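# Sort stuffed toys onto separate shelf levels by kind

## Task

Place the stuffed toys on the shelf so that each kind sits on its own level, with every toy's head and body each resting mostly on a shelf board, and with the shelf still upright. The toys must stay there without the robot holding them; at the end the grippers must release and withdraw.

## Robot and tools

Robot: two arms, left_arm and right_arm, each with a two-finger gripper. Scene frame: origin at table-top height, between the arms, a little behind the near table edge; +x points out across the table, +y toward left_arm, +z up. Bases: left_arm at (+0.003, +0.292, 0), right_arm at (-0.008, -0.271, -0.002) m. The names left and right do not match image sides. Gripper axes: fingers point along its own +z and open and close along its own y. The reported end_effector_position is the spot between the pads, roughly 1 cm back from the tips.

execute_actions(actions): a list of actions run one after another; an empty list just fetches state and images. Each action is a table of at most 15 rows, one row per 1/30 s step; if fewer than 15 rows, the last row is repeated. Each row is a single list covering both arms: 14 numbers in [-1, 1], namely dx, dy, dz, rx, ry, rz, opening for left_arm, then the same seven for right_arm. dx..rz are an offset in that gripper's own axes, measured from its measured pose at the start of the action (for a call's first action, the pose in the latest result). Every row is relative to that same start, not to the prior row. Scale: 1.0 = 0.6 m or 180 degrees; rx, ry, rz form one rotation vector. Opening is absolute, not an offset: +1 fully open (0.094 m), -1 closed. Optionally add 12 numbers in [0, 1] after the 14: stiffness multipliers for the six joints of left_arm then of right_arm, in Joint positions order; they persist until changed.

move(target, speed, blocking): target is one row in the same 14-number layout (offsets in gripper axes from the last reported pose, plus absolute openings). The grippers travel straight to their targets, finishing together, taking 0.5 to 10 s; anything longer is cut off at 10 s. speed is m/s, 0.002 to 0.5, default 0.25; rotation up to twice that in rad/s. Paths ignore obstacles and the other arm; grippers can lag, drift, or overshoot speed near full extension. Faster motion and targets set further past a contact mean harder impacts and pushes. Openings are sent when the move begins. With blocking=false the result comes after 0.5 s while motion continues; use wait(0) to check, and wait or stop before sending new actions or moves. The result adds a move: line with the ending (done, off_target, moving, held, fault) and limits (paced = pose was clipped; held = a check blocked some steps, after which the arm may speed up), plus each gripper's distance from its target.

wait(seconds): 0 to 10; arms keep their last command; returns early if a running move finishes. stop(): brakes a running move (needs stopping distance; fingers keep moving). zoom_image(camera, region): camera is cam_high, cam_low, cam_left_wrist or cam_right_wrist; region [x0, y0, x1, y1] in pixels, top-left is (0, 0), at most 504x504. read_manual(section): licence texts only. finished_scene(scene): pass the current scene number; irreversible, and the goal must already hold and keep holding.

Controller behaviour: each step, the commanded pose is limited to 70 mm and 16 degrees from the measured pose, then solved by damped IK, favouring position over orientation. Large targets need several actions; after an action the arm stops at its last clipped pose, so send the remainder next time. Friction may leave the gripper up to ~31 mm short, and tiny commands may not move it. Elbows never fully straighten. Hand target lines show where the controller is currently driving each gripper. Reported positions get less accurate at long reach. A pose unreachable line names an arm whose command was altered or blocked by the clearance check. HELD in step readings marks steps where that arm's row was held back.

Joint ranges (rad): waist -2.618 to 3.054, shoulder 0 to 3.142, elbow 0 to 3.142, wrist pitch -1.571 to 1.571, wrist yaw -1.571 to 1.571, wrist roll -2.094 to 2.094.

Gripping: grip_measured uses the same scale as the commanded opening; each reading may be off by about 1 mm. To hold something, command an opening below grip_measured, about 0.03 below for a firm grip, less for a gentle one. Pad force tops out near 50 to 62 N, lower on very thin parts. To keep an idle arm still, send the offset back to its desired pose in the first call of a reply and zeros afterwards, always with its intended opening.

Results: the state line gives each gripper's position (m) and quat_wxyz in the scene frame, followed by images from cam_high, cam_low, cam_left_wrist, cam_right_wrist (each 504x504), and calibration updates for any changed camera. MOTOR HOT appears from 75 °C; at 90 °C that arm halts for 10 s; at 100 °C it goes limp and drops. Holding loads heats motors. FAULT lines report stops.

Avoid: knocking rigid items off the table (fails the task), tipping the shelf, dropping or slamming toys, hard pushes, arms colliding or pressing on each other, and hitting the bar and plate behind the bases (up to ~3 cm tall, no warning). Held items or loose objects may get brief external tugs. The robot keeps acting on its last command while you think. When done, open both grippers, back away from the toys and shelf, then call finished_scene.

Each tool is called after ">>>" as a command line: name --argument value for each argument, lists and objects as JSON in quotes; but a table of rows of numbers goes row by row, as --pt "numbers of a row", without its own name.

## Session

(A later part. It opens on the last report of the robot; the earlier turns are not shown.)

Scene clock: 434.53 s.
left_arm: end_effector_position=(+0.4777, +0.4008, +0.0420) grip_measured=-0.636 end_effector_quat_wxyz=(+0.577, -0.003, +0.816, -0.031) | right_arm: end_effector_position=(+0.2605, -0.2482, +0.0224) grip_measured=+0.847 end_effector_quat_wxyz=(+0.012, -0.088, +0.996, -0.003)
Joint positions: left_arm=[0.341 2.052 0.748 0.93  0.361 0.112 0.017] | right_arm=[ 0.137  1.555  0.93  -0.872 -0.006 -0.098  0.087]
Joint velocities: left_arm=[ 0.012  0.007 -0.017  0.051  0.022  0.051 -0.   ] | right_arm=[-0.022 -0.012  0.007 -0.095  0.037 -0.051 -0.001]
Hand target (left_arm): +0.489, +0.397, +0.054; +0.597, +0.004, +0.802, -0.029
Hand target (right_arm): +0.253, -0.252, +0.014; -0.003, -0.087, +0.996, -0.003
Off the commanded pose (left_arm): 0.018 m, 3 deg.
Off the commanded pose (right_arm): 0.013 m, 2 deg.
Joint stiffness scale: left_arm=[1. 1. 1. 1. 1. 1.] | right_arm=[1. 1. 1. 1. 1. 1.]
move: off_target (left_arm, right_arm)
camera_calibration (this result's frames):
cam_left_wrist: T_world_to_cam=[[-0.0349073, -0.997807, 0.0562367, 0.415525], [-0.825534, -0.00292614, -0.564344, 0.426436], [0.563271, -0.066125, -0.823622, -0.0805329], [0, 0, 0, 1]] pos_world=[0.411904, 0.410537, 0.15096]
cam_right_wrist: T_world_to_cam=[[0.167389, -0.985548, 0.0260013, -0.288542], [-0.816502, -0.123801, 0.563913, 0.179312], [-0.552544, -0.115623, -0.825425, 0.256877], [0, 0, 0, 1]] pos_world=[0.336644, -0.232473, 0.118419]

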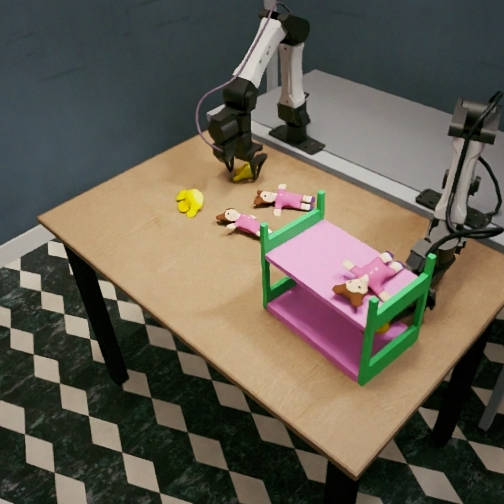

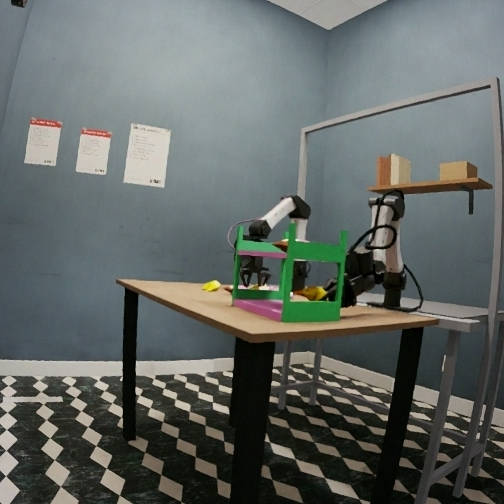

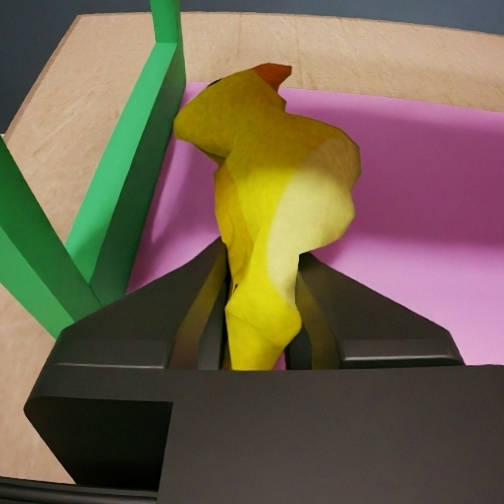

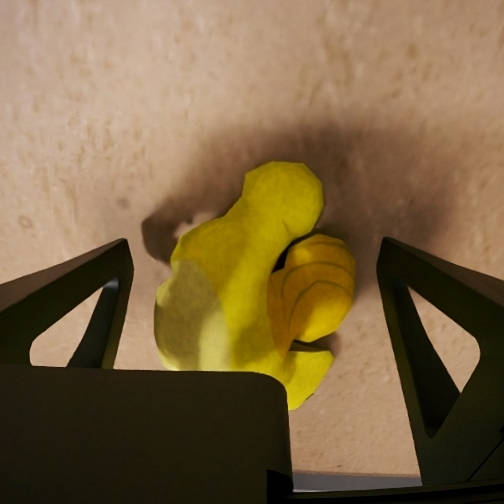

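>>> execute_actions --actions '[[[0,0,0,0,0,0,0.0,0.012,0,0,0,0,0,0.85],[0,0,0,0,0,0,0.0,0.024,0,0.003,0,0,0,0.85],[0,0,0,0,0,0,0.0,0.034,0,0.006,0,0,0,0.85]]]'

>>> move --target '[-0.02,0,-0.22,0,0,0,0.0,0,0,0,0,0,0,-0.58]' --speed 0.25

Scene clock: 442.77 s.
left_arm: end_effector_position=(+0.4776, +0.4007, +0.0416) grip_measured=-0.002 end_effector_quat_wxyz=(+0.576, -0.004, +0.817, -0.031) | right_arm: end_effector_position=(+0.2482, -0.2492, +0.0208) grip_measured=+0.847 end_effector_quat_wxyz=(+0.017, -0.089, +0.996, -0.003)
Joint positions: left_arm=[0.341 2.052 0.748 0.928 0.361 0.112 0.047] | right_arm=[ 0.137  1.502  0.869 -0.854 -0.006 -0.099  0.087]
Joint velocities: left_arm=[ 0.002 -0.002 -0.012 -0.037 -0.037 -0.007  0.   ] | right_arm=[ 0.002  0.002 -0.012 -0.022 -0.066 -0.037  0.   ]
Hand target (left_arm): +0.478, +0.401, +0.042; +0.577, -0.003, +0.816, -0.031
Hand target (right_arm): +0.241, -0.252, +0.018; +0.012, -0.088, +0.996, -0.003
Off the commanded pose (left_arm): 0.000 m, 0 deg.
Off the commanded pose (right_arm): 0.008 m, 1 deg.
Joint stiffness scale: left_arm=[1. 1. 1. 1. 1. 1.] | right_arm=[1. 1. 1. 1. 1. 1.]
Step readings (end_effector_position):
0: left_arm (+0.4778, +0.4008, +0.0421) | right_arm (+0.2608, -0.2481, +0.0224)
1: left_arm (+0.4777, +0.4007, +0.0418) | right_arm (+0.2609, -0.2481, +0.0226)
2: left_arm (+0.4776, +0.4007, +0.0417) | right_arm (+0.2607, -0.2481, +0.0226)
4: left_arm (+0.4776, +0.4007, +0.0417) | right_arm (+0.2553, -0.2486, +0.0220)
8: left_arm (+0.4776, +0.4007, +0.0416) | right_arm (+0.2482, -0.2492, +0.0208)
15: end_effector_position above
camera_calibration (this result's frames):
cam_left_wrist: T_world_to_cam=[[-0.0348649, -0.997768, 0.0569472, 0.41541], [-0.826545, -0.00324329, -0.562862, 0.426625], [0.56179, -0.0666935, -0.824587, -0.0798201], [0, 0, 0, 1]] pos_world=[0.41195, 0.410543, 0.150656]
cam_right_wrist: T_world_to_cam=[[0.167982, -0.985422, 0.0269463, -0.287549], [-0.822138, -0.12496, 0.555404, 0.171281], [-0.54394, -0.115451, -0.831144, 0.246677], [0, 0, 0, 1]] pos_world=[0.323297, -0.233474, 0.117642]

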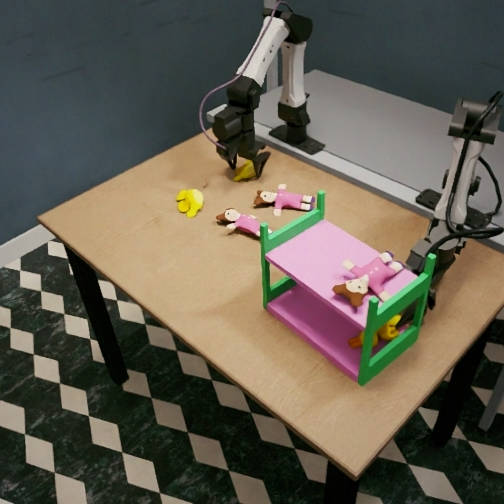

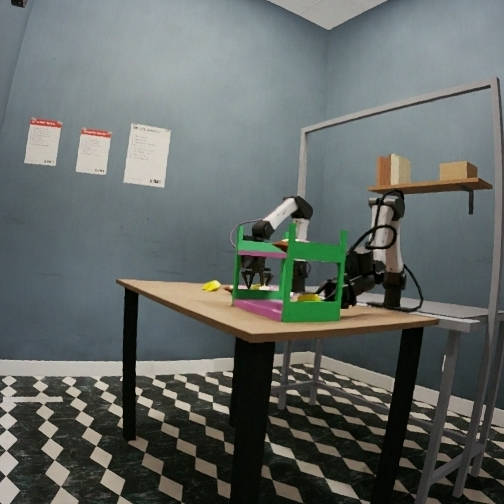

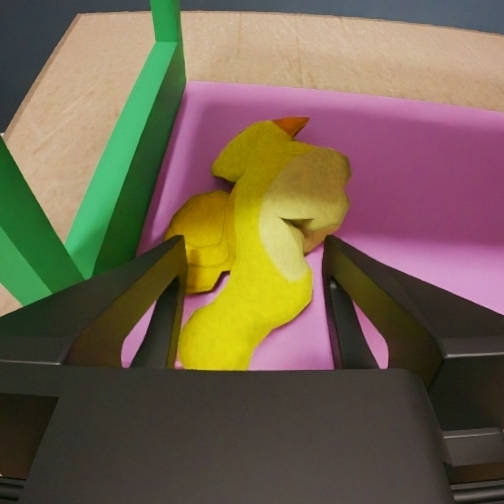

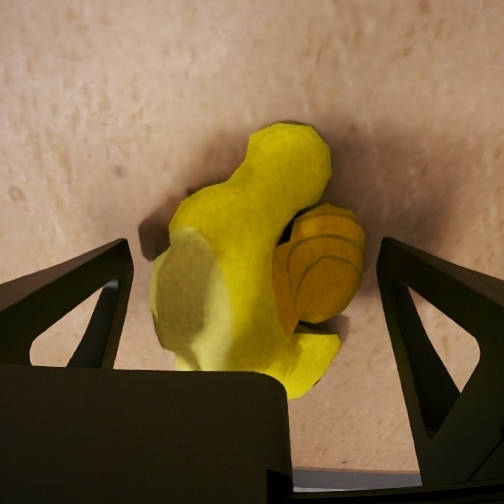

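Scene clock: 444.07 s.
left_arm: end_effector_position=(+0.3614, +0.4091, +0.0941) grip_measured=-0.002 end_effector_quat_wxyz=(+0.574, -0.009, +0.818, -0.033) | right_arm: end_effector_position=(+0.2483, -0.2493, +0.0208) grip_measured=-0.576 end_effector_quat_wxyz=(+0.018, -0.089, +0.996, -0.003)
Joint positions: left_arm=[0.537 1.497 0.391 0.687 0.54  0.188 0.047] | right_arm=[ 0.137  1.502  0.869 -0.853 -0.005 -0.099  0.02 ]
Joint velocities: left_arm=[-0.017 -0.012 -0.002 -0.037 -0.051  0.022 -0.001] | right_arm=[ 0.007  0.012 -0.012  0.007 -0.037 -0.007  0.   ]
Hand target (left_arm): +0.357, +0.408, +0.096; +0.577, -0.004, +0.816, -0.032
Hand target (right_arm): +0.248, -0.249, +0.021; +0.017, -0.089, +0.996, -0.003
Off the commanded pose (left_arm): 0.005 m, 1 deg.
Off the commanded pose (right_arm): 0.000 m, 0 deg.
Joint stiffness scale: left_arm=[1. 1. 1. 1. 1. 1.] | right_arm=[1. 1. 1. 1. 1. 1.]
move: done
camera_calibration (this result's frames):
cam_left_wrist: T_world_to_cam=[[-0.0288043, -0.997342, 0.0669315, 0.413414], [-0.829963, -0.013454, -0.557656, 0.365143], [0.557074, -0.0716135, -0.827369, 0.0332719], [0, 0, 0, 1]] pos_world=[0.296428, 0.41961, 0.203482]
cam_right_wrist: T_world_to_cam=[[0.167934, -0.985397, 0.0281193, -0.287759], [-0.822404, -0.124314, 0.555156, 0.171577], [-0.543553, -0.116355, -0.831271, 0.246399], [0, 0, 0, 1]] pos_world=[0.323361, -0.233558, 0.117664]

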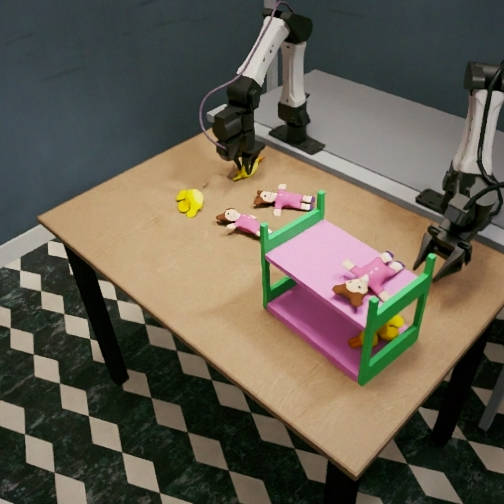

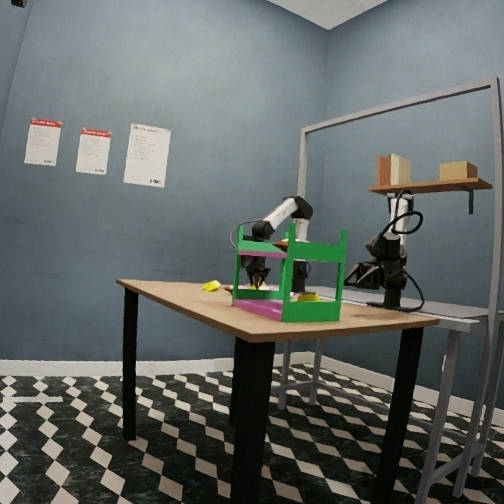

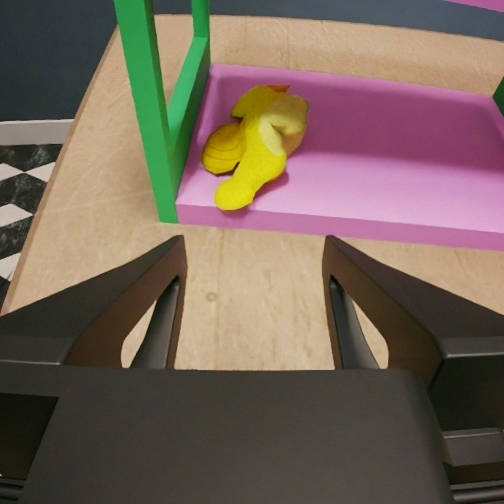

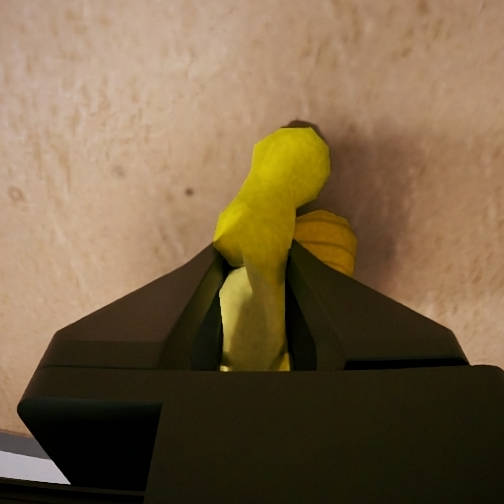

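>>> move --target '[0.109,-0.715,-0.137,0.233,0.205,0.213,0.55,0.053,-0.109,-0.142,0,0.012,-0.15,-0.58]' --speed 0.4

Scene clock: 464.93 s.
left_arm: end_effector_position=(+0.2437, -0.0093, +0.0758) grip_measured=+0.548 end_effector_quat_wxyz=(+0.234, +0.463, +0.848, -0.113) | right_arm: end_effector_position=(+0.2291, -0.3167, +0.0984) grip_measured=-0.577 end_effector_quat_wxyz=(-0.003, -0.320, +0.947, -0.009)
Joint positions: left_arm=[-0.898  1.636  1.006 -0.444  0.017  0.106  0.073] | right_arm=[-0.148  1.392  1.085 -1.215 -0.006 -0.859  0.02 ]
Joint velocities: left_arm=[-0.017 -0.007 -0.002 -0.022 -0.081 -0.007 -0.   ] | right_arm=[-0.007  0.002  0.002  0.095  0.007 -0.037  0.   ]
Hand target (left_arm): +0.246, -0.017, +0.079; +0.238, +0.461, +0.847, -0.116
Hand target (right_arm): +0.226, -0.319, +0.106; -0.002, -0.319, +0.948, -0.010
Off the commanded pose (left_arm): 0.018 m, 2 deg.
Off the commanded pose (right_arm): 0.008 m, 0 deg.
Joint stiffness scale: left_arm=[1. 1. 1. 1. 1. 1.] | right_arm=[1. 1. 1. 1. 1. 1.]
move: off_target (left_arm)
camera_calibration (this result's frames):
cam_left_wrist: T_world_to_cam=[[-0.838427, -0.544609, -0.0209736, 0.202164], [-0.543545, 0.832727, 0.10547, 0.139412], [-0.0399746, 0.0998288, -0.994201, 0.213459], [0, 0, 0, 1]] pos_world=[0.25381, -0.0273013, 0.201758]
cam_right_wrist: T_world_to_cam=[[0.600448, -0.798898, 0.0349742, -0.393816], [-0.656387, -0.467413, 0.592184, -0.0460364], [-0.456747, -0.378533, -0.805043, 0.187123], [0, 0, 0, 1]] pos_world=[0.291716, -0.265305, 0.191677]

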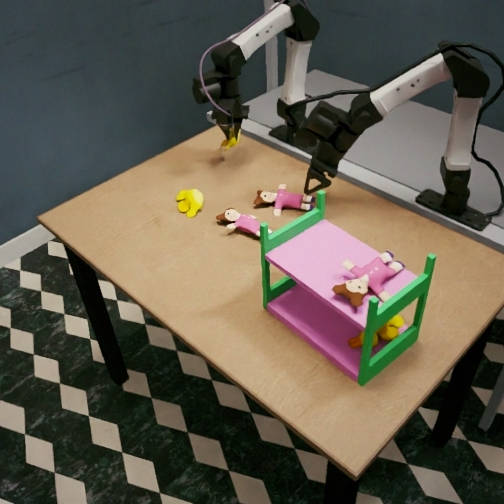

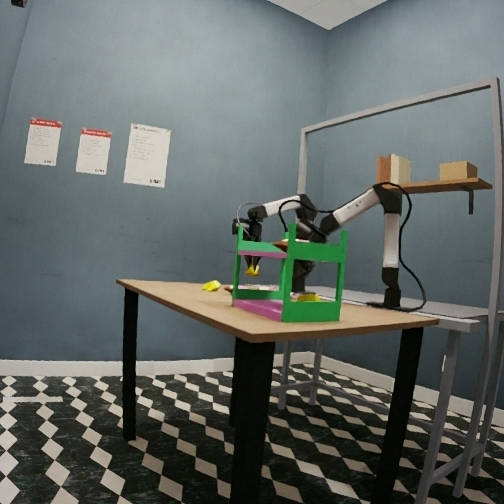

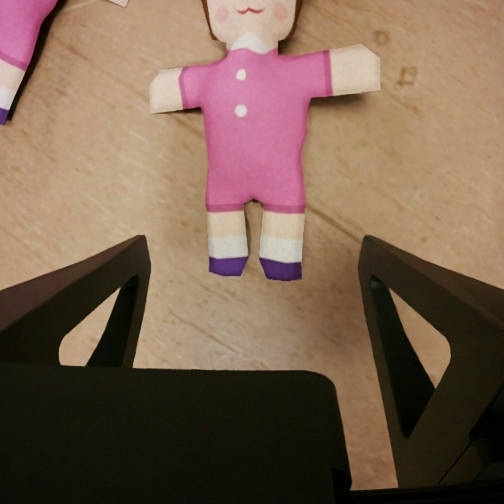

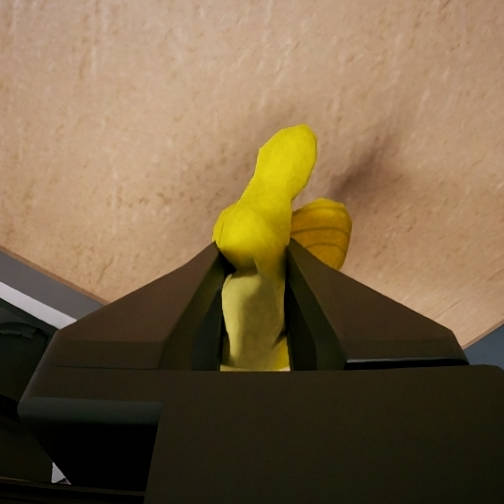

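>>> move --target '[-0.05,-0.002,0.139,0,-0.01,0,0.55,0,0,0,0,0,0,-0.58]' --speed 0.17

Scene clock: 475.30 s.
left_arm: end_effector_position=(+0.2752, -0.0525, +0.0129) grip_measured=+0.548 end_effector_quat_wxyz=(+0.229, +0.462, +0.849, -0.113) | right_arm: end_effector_position=(+0.2290, -0.3167, +0.0984) grip_measured=-0.577 end_effector_quat_wxyz=(-0.003, -0.321, +0.947, -0.009)
Joint positions: left_arm=[-0.902  1.941  1.104 -0.247  0.019  0.099  0.073] | right_arm=[-0.148  1.392  1.085 -1.215 -0.006 -0.859  0.02 ]
Joint velocities: left_arm=[-0.007  0.007 -0.017  0.051 -0.051  0.007  0.   ] | right_arm=[ 0.002 -0.027  0.012  0.051  0.007 -0.007 -0.   ]
Hand target (left_arm): +0.280, -0.066, +0.019; +0.247, +0.461, +0.844, -0.120
Hand target (right_arm): +0.229, -0.317, +0.098; -0.003, -0.320, +0.947, -0.009
Off the commanded pose (left_arm): 0.016 m, 2 deg.
Off the commanded pose (right_arm): 0.000 m, 0 deg.
Joint stiffness scale: left_arm=[1. 1. 1. 1. 1. 1.] | right_arm=[1. 1. 1. 1. 1. 1.]
move: off_target (left_arm)
camera_calibration (this result's frames):
cam_left_wrist: T_world_to_cam=[[-0.837639, -0.546023, -0.0148296, 0.203382], [-0.543892, 0.831248, 0.114928, 0.198983], [-0.0504264, 0.104334, -0.993263, 0.159674], [0, 0, 0, 1]] pos_world=[0.286638, -0.0710127, 0.138746]
cam_right_wrist: T_world_to_cam=[[0.601064, -0.798448, 0.0346792, -0.393715], [-0.655805, -0.467953, 0.592402, -0.0464133], [-0.456774, -0.378814, -0.804896, 0.18699], [0, 0, 0, 1]] pos_world=[0.291622, -0.265246, 0.191657]

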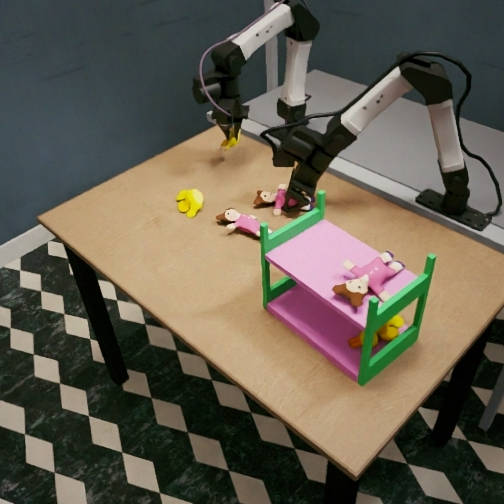

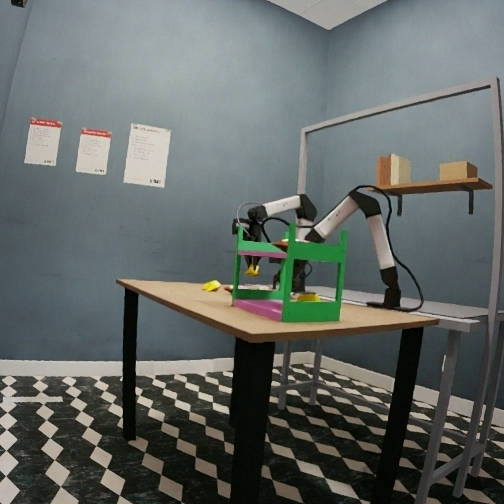

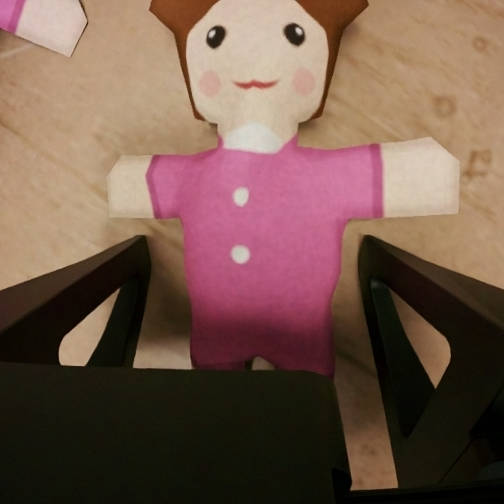

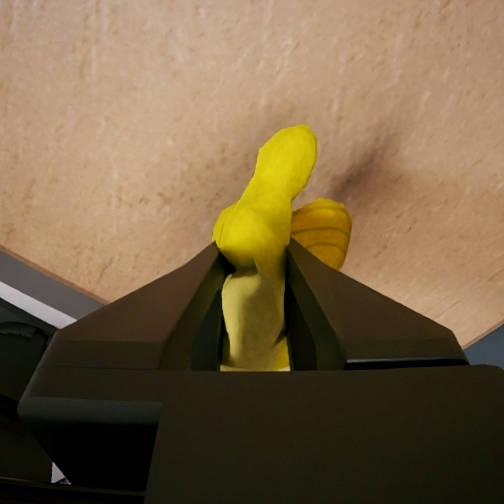

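>>> execute_actions --actions '[[[0,0,0,0,0,0,-0.58,0,0,0,0,0,0,-0.58]]]'

>>> move --target '[0.1405,0.339,-0.618,-0.1455,-0.02,-0.246,-0.58,-0.311,0.28,0.005,0,0,-0.487,-0.58]' --speed 0.35

Scene clock: 504.50 s.
left_arm: end_effector_position=(+0.2758, -0.0532, +0.0134) grip_measured=-0.577 end_effector_quat_wxyz=(+0.231, +0.462, +0.849, -0.114) | right_arm: end_effector_position=(+0.2290, -0.3167, +0.0984) grip_measured=-0.577 end_effector_quat_wxyz=(-0.003, -0.321, +0.947, -0.009)
Joint positions: left_arm=[-0.902  1.941  1.104 -0.243  0.019  0.099  0.02 ] | right_arm=[-0.148  1.392  1.085 -1.215 -0.006 -0.859  0.02 ]
Joint velocities: left_arm=[ 0.007 -0.007  0.012 -0.022 -0.037  0.037 -0.001] | right_arm=[-0.002 -0.002  0.002  0.022  0.007 -0.051  0.   ]
Hand target (left_arm): +0.275, -0.052, +0.013; +0.229, +0.462, +0.849, -0.113
Hand target (right_arm): +0.229, -0.317, +0.098; -0.003, -0.321, +0.947, -0.009
Off the commanded pose (left_arm): 0.001 m, 0 deg.
Off the commanded pose (right_arm): 0.000 m, 0 deg.
Joint stiffness scale: left_arm=[1. 1. 1. 1. 1. 1.] | right_arm=[1. 1. 1. 1. 1. 1.]
Step readings (end_effector_position):
0: left_arm (+0.2754, -0.0528, +0.0132) | right_arm (+0.2290, -0.3167, +0.0984)
1: left_arm (+0.2754, -0.0528, +0.0132) | right_arm (+0.2290, -0.3167, +0.0984)
2: left_arm (+0.2754, -0.0527, +0.0131) | right_arm (+0.2290, -0.3167, +0.0984)
4: left_arm (+0.2754, -0.0527, +0.0131) | right_arm (+0.2290, -0.3167, +0.0984)
8: left_arm (+0.2758, -0.0532, +0.0134) | right_arm (+0.2290, -0.3167, +0.0984)
15: end_effector_position above
camera_calibration (this result's frames):
cam_left_wrist: T_world_to_cam=[[-0.837572, -0.546115, -0.0152401, 0.203465], [-0.54423, 0.83159, 0.110778, 0.199978], [-0.0478242, 0.101079, -0.993728, 0.159398], [0, 0, 0, 1]] pos_world=[0.286874, -0.0712958, 0.139346]
cam_right_wrist: T_world_to_cam=[[0.601064, -0.798448, 0.0346792, -0.393715], [-0.655805, -0.467953, 0.592402, -0.0464133], [-0.456774, -0.378814, -0.804896, 0.18699], [0, 0, 0, 1]] pos_world=[0.291622, -0.265246, 0.191657]

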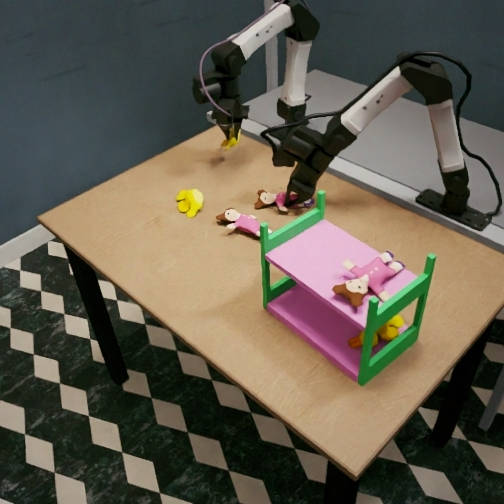

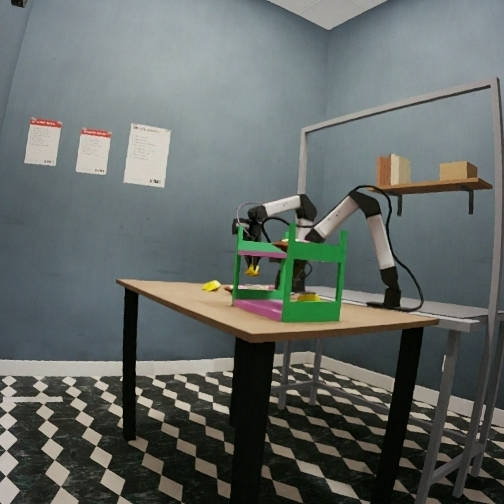

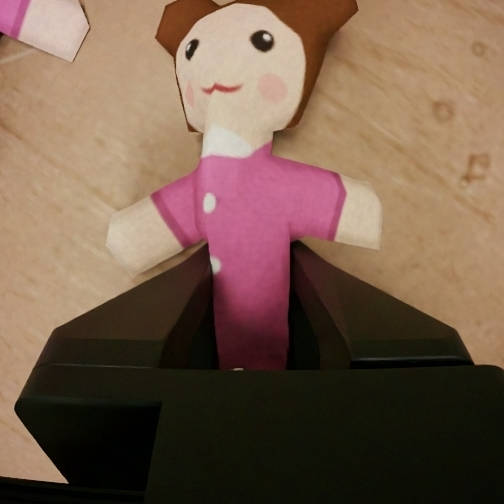

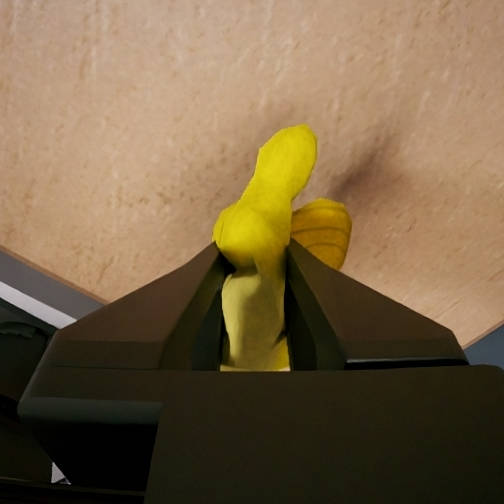

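Scene clock: 507.37 s.
left_arm: end_effector_position=(+0.2979, +0.2731, +0.2897) grip_measured=-0.577 end_effector_quat_wxyz=(+0.284, +0.041, +0.958, -0.017) | right_arm: end_effector_position=(+0.2760, -0.0693, +0.0923) grip_measured=-0.577 end_effector_quat_wxyz=(-0.009, +0.883, -0.470, +0.004)
Joint positions: left_arm=[-0.116  1.297  1.582 -1.291 -0.028 -0.007  0.02 ] | right_arm=[ 0.689  1.78   1.478 -1.202  0.017 -1.535  0.02 ]
Joint velocities: left_arm=[-0.002 -0.012 -0.007 -0.007 -0.022 -0.007  0.   ] | right_arm=[-0.022  0.007  0.002  0.066  0.037  0.037 -0.   ]
Hand target (left_arm): +0.303, +0.273, +0.295; +0.291, +0.042, +0.956, -0.021
Hand target (right_arm): +0.273, -0.070, +0.091; +0.006, +0.887, -0.461, +0.002
Off the commanded pose (left_arm): 0.008 m, 1 deg.
Off the commanded pose (right_arm): 0.002 m, 2 deg.
Joint stiffness scale: left_arm=[1. 1. 1. 1. 1. 1.] | right_arm=[1. 1. 1. 1. 1. 1.]
move: done
camera_calibration (this result's frames):
cam_left_wrist: T_world_to_cam=[[-0.0899277, -0.995844, 0.0144214, 0.295899], [-0.994426, 0.0905811, 0.0539542, 0.263068], [-0.0550362, -0.009489, -0.998439, 0.435679], [0, 0, 0, 1]] pos_world=[0.312189, 0.274974, 0.416539]
cam_right_wrist: T_world_to_cam=[[0.833097, 0.551809, 0.0381696, -0.194994], [0.430004, -0.689515, 0.582809, -0.210289], [0.347918, -0.469123, -0.811712, 0.0696001], [0, 0, 0, 1]] pos_world=[0.228659, -0.00474698, 0.186497]

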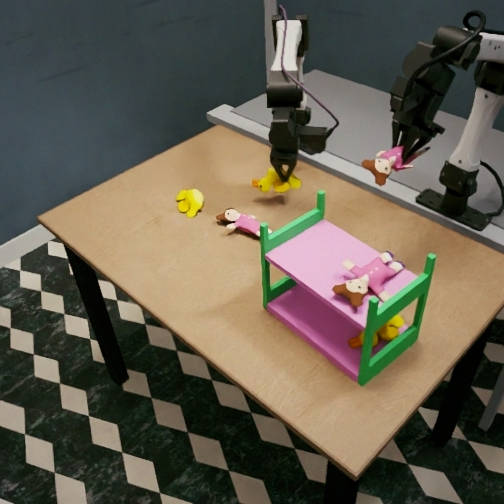

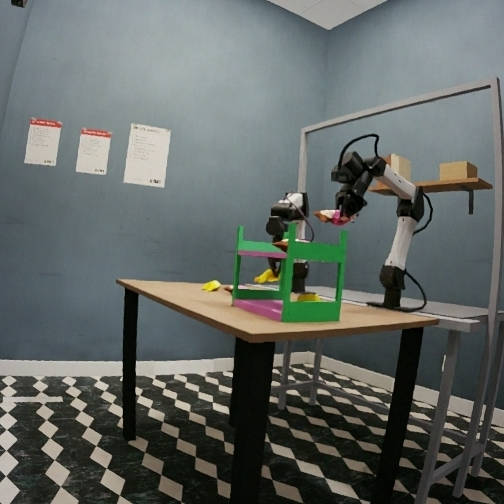

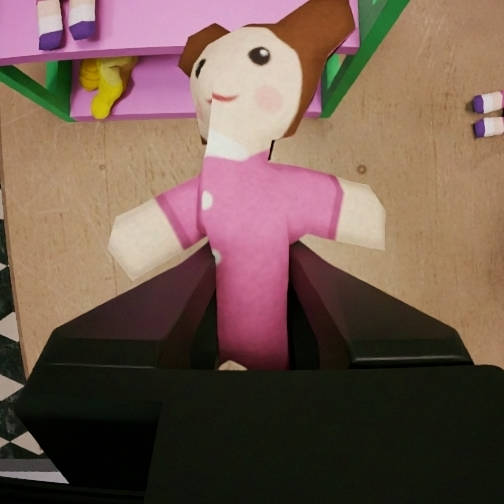

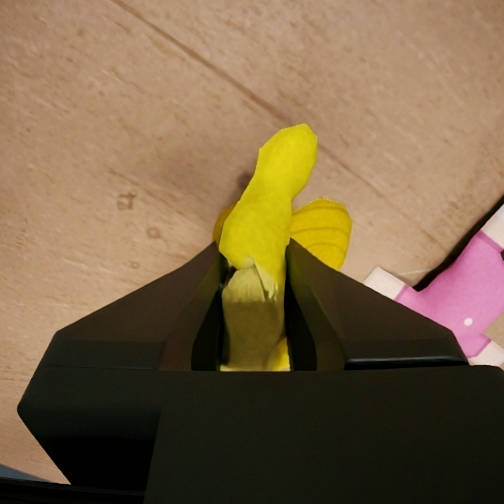

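>>> move --target '[-0.265,-0.002,0.228,0,-0.02,0,-0.58,0,0,0.13,0,0,0,-0.58]' --speed 0.3

Scene clock: 517.77 s.
left_arm: end_effector_position=(+0.5008, +0.2498, +0.2521) grip_measured=-0.577 end_effector_quat_wxyz=(+0.299, +0.040, +0.953, -0.018) | right_arm: end_effector_position=(+0.2825, -0.0632, +0.0267) grip_measured=-0.577 end_effector_quat_wxyz=(-0.023, +0.883, -0.469, +0.011)
Joint positions: left_arm=[-0.116  2.007  2.163 -1.13  -0.028 -0.007  0.02 ] | right_arm=[ 0.689  1.843  1.291 -0.92   0.017 -1.536  0.02 ]
Joint velocities: left_arm=[-0.002  0.007 -0.007  0.037  0.022 -0.022  0.   ] | right_arm=[-0.007  0.017 -0.007  0.022 -0.007  0.007  0.   ]
Hand target (left_arm): +0.505, +0.250, +0.263; +0.314, +0.040, +0.948, -0.019
Hand target (right_arm): +0.277, -0.068, +0.015; -0.009, +0.883, -0.470, +0.004
Off the commanded pose (left_arm): 0.011 m, 2 deg.
Off the commanded pose (right_arm): 0.014 m, 2 deg.
Joint stiffness scale: left_arm=[1. 1. 1. 1. 1. 1.] | right_arm=[1. 1. 1. 1. 1. 1.]
move: off_target (left_arm, right_arm)
camera_calibration (this result's frames):
cam_left_wrist: T_world_to_cam=[[-0.0900215, -0.995825, 0.0151025, 0.291333], [-0.995642, 0.0903551, 0.023094, 0.477434], [-0.0243621, -0.0129578, -0.999619, 0.39491], [0, 0, 0, 1]] pos_world=[0.5112, 0.252095, 0.379334]
cam_right_wrist: T_world_to_cam=[[0.831389, 0.551344, 0.0693705, -0.201666], [0.41572, -0.699947, 0.580733, -0.167199], [0.368739, -0.453977, -0.811133, 0.0119547], [0, 0, 0, 1]] pos_world=[0.232763, -0.000415953, 0.120785]

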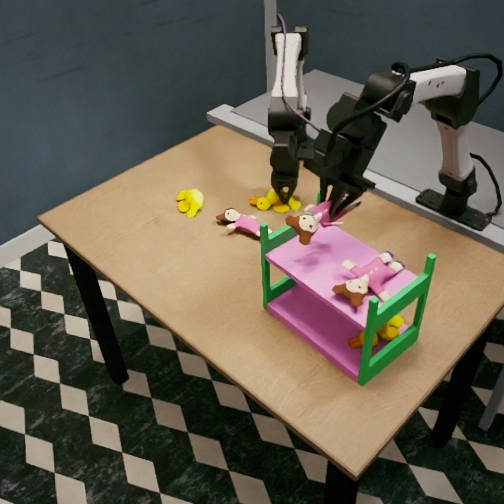

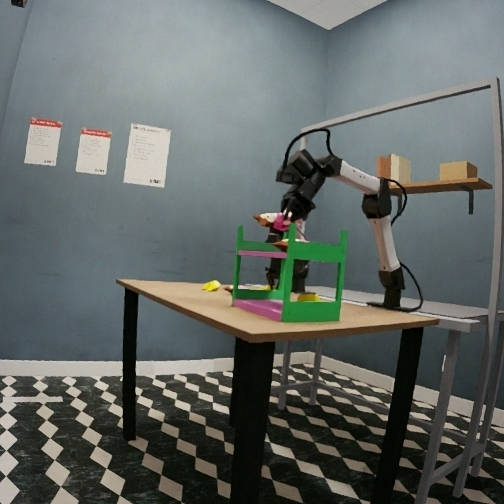

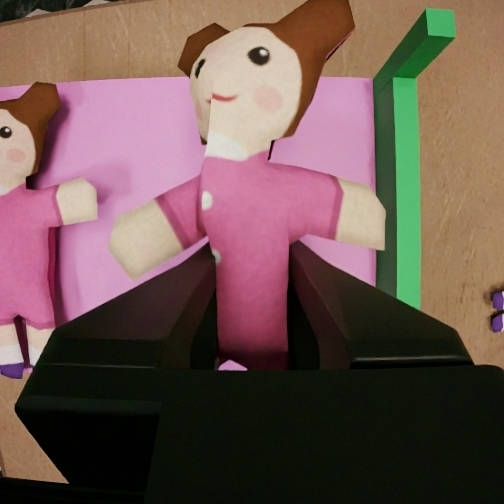

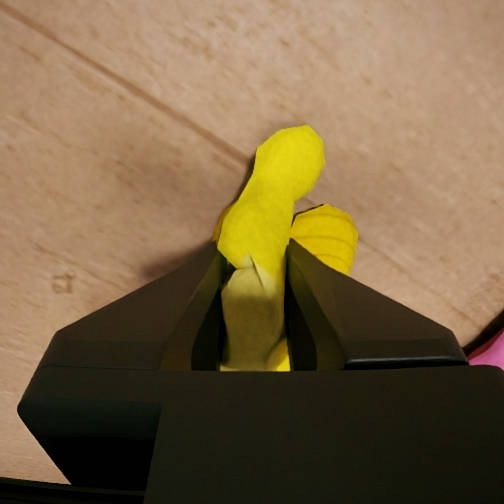

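>>> move --target '[0.059,-0.022,0.085,0,0.005,0,-0.58,0,0,0,0,0,0,0.65]' --speed 0.15

Scene clock: 526.27 s.
left_arm: end_effector_position=(+0.4987, +0.2424, +0.1838) grip_measured=-0.577 end_effector_quat_wxyz=(+0.275, +0.039, +0.960, -0.017) | right_arm: end_effector_position=(+0.2827, -0.0630, +0.0267) grip_measured=+0.647 end_effector_quat_wxyz=(-0.023, +0.883, -0.469, +0.011)
Joint positions: left_arm=[-0.129  1.968  1.851 -0.908 -0.035 -0.023  0.02 ] | right_arm=[ 0.689  1.843  1.291 -0.919  0.017 -1.536  0.077]
Joint velocities: left_arm=[-0.002  0.012  0.007 -0.022  0.022 -0.022  0.   ] | right_arm=[-0.022  0.012 -0.017 -0.037 -0.037 -0.066  0.   ]
Hand target (left_arm): +0.500, +0.236, +0.190; +0.291, +0.040, +0.956, -0.017
Hand target (right_arm): +0.282, -0.063, +0.027; -0.023, +0.883, -0.469, +0.011
Off the commanded pose (left_arm): 0.009 m, 2 deg.
Off the commanded pose (right_arm): 0.000 m, 0 deg.
Joint stiffness scale: left_arm=[1. 1. 1. 1. 1. 1.] | right_arm=[1. 1. 1. 1. 1. 1.]
move: done
camera_calibration (this result's frames):
cam_left_wrist: T_world_to_cam=[[-0.0873611, -0.996045, 0.0161849, 0.283324], [-0.993469, 0.0883093, 0.0722546, 0.467905], [-0.0733982, -0.00976697, -0.997255, 0.349735], [0, 0, 0, 1]] pos_world=[0.51527, 0.244299, 0.310381]
cam_right_wrist: T_world_to_cam=[[0.831335, 0.551281, 0.0705109, -0.201966], [0.41517, -0.700346, 0.580646, -0.167054], [0.369481, -0.453437, -0.811097, 0.011781], [0, 0, 0, 1]] pos_world=[0.232905, -0.000313126, 0.120795]

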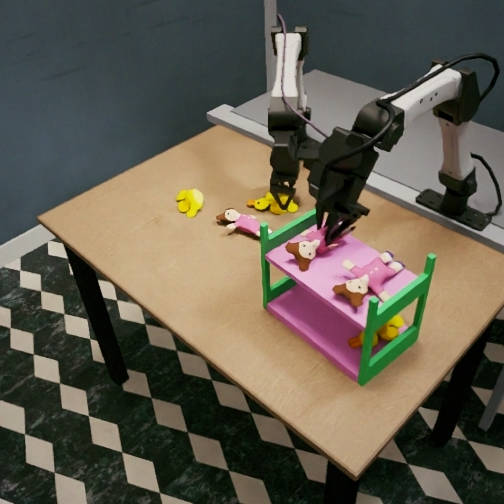

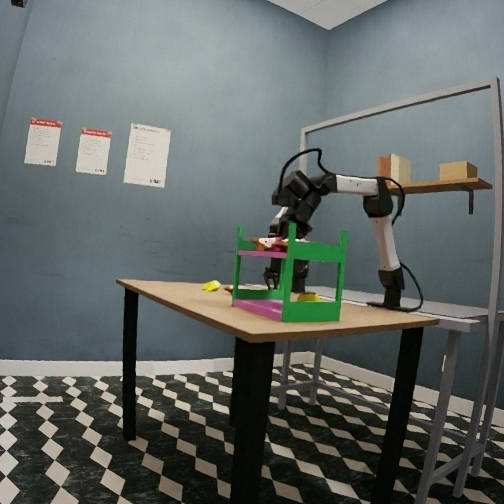

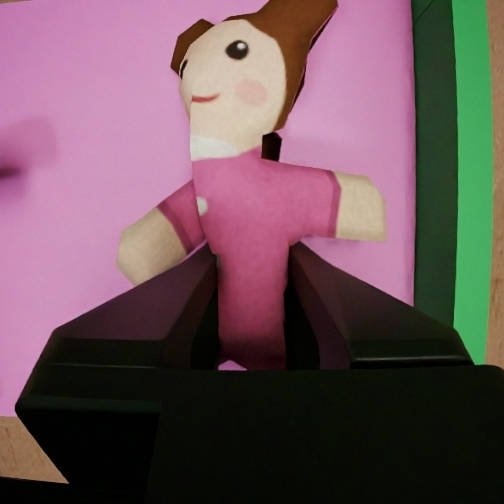

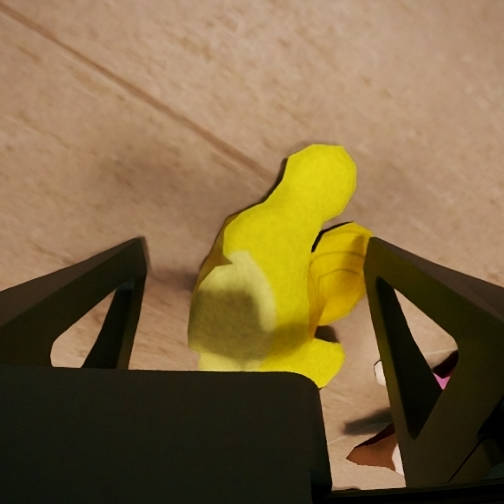

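>>> execute_actions --actions '[[[0,0,0,0,0,0,0.2,0,0,0,0,0,0,0.8]]]'

>>> move --target '[-0.03,0,-0.19,0,0,0,0.2,0,0,-0.14,0.01,0.015,0,0.8]' --speed 0.25

Scene clock: 534.60 s.
left_arm: end_effector_position=(+0.4989, +0.2423, +0.1838) grip_measured=+0.198 end_effector_quat_wxyz=(+0.276, +0.039, +0.960, -0.017) | right_arm: end_effector_position=(+0.2827, -0.0630, +0.0267) grip_measured=+0.797 end_effector_quat_wxyz=(-0.023, +0.883, -0.469, +0.011)
Joint positions: left_arm=[-0.129  1.968  1.851 -0.906 -0.035 -0.023  0.056] | right_arm=[ 0.689  1.843  1.291 -0.919  0.017 -1.536  0.084]
Joint velocities: left_arm=[-0.012 -0.002  0.002  0.037 -0.007 -0.007  0.   ] | right_arm=[-0.007 -0.012  0.002  0.037 -0.007  0.037 -0.001]
Hand target (left_arm): +0.499, +0.242, +0.184; +0.275, +0.039, +0.960, -0.017
Hand target (right_arm): +0.283, -0.063, +0.027; -0.023, +0.883, -0.469, +0.011
Off the commanded pose (left_arm): 0.000 m, 0 deg.
Off the commanded pose (right_arm): 0.000 m, 0 deg.
Joint stiffness scale: left_arm=[1. 1. 1. 1. 1. 1.] | right_arm=[1. 1. 1. 1. 1. 1.]
Step readings (end_effector_position):
0: left_arm (+0.4990, +0.2423, +0.1839) | right_arm (+0.2827, -0.0630, +0.0267)
1: left_arm (+0.4990, +0.2423, +0.1839) | right_arm (+0.2827, -0.0630, +0.0267)
2: left_arm (+0.4990, +0.2423, +0.1839) | right_arm (+0.2827, -0.0630, +0.0267)
4: left_arm (+0.4990, +0.2423, +0.1839) | right_arm (+0.2827, -0.0630, +0.0267)
8: left_arm (+0.4989, +0.2423, +0.1838) | right_arm (+0.2827, -0.0630, +0.0267)
15: end_effector_position above
camera_calibration (this result's frames):
cam_left_wrist: T_world_to_cam=[[-0.0873469, -0.996046, 0.016225, 0.283302], [-0.993553, 0.0882867, 0.0711143, 0.468409], [-0.0722655, -0.00990882, -0.997336, 0.349291], [0, 0, 0, 1]] pos_world=[0.515376, 0.244288, 0.310453]
cam_right_wrist: T_world_to_cam=[[0.831335, 0.551281, 0.0705109, -0.201966], [0.41517, -0.700346, 0.580646, -0.167054], [0.369481, -0.453437, -0.811097, 0.011781], [0, 0, 0, 1]] pos_world=[0.232905, -0.000313126, 0.120795]

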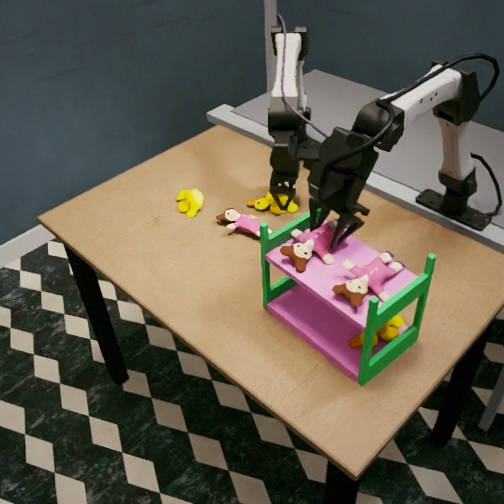

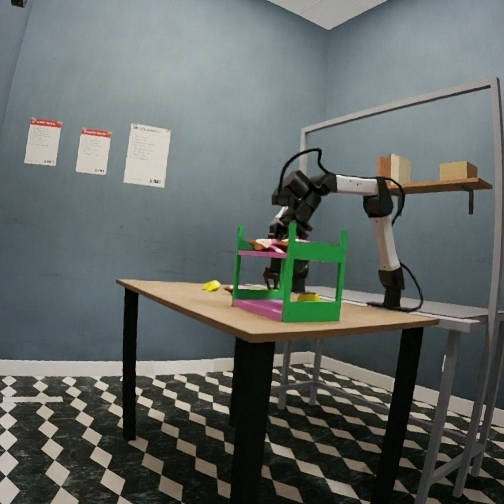

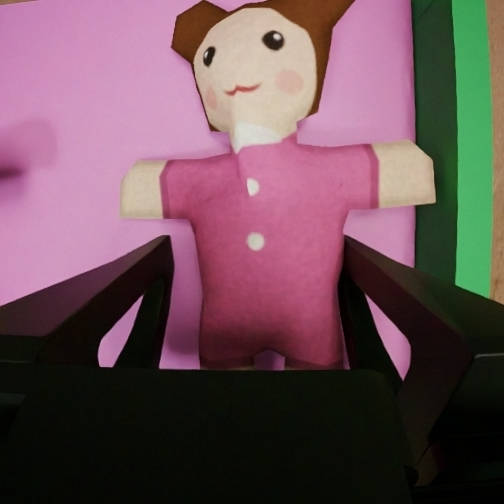

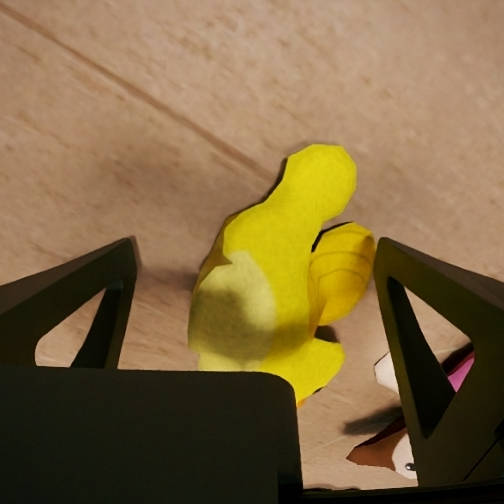

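Scene clock: 535.83 s.
left_arm: end_effector_position=(+0.4501, +0.2513, +0.2872) grip_measured=+0.198 end_effector_quat_wxyz=(+0.273, +0.039, +0.961, -0.017) | right_arm: end_effector_position=(+0.2845, -0.0651, +0.1087) grip_measured=+0.797 end_effector_quat_wxyz=(-0.037, +0.880, -0.471, +0.041)
Joint positions: left_arm=[-0.129  1.918  2.224 -1.335 -0.035 -0.023  0.056] | right_arm=[ 0.707  1.734  1.48  -1.168  0.061 -1.515  0.084]
Joint velocities: left_arm=[ 0.022 -0.017 -0.012  0.007  0.037  0.022 -0.001] | right_arm=[ 0.012  0.002 -0.002  0.022 -0.066 -0.037 -0.001]
Hand target (left_arm): +0.453, +0.248, +0.289; +0.276, +0.039, +0.960, -0.017
Hand target (right_arm): +0.279, -0.066, +0.111; -0.026, +0.882, -0.469, +0.040
Off the commanded pose (left_arm): 0.006 m, 0 deg.
Off the commanded pose (right_arm): 0.006 m, 1 deg.
Joint stiffness scale: left_arm=[1. 1. 1. 1. 1. 1.] | right_arm=[1. 1. 1. 1. 1. 1.]
move: done
camera_calibration (this result's frames):
cam_left_wrist: T_world_to_cam=[[-0.0874234, -0.996043, 0.0160113, 0.286418], [-0.993089, 0.0884051, 0.0771951, 0.409768], [-0.0783051, -0.00915197, -0.996887, 0.451349], [0, 0, 0, 1]] pos_world=[0.467318, 0.25319, 0.413727]
cam_right_wrist: T_world_to_cam=[[0.82901, 0.545604, 0.122711, -0.213421], [0.371459, -0.701261, 0.608483, -0.207531], [0.418043, -0.458857, -0.784022, 0.0596231], [0, 0, 0, 1]] pos_world=[0.229093, -0.00173105, 0.199214]

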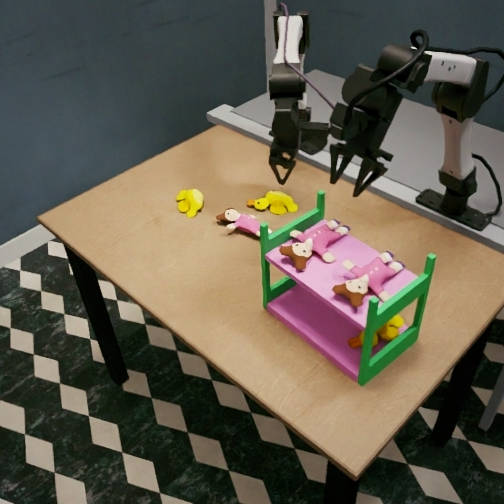

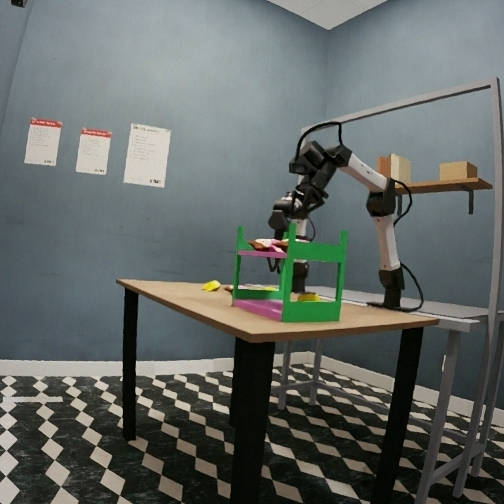

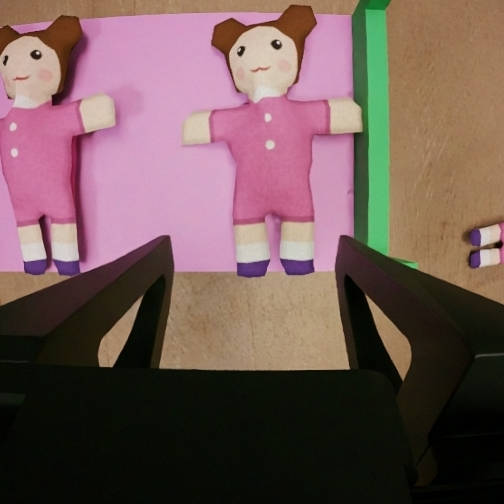

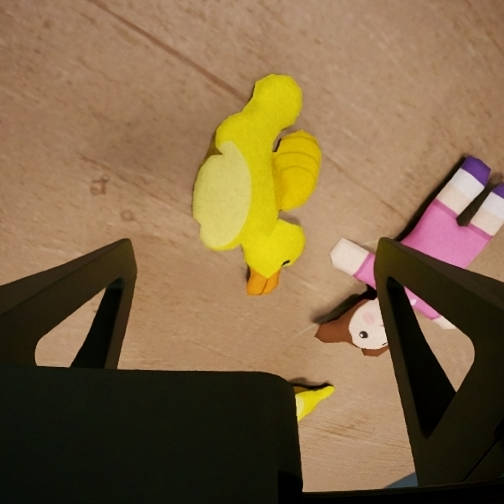

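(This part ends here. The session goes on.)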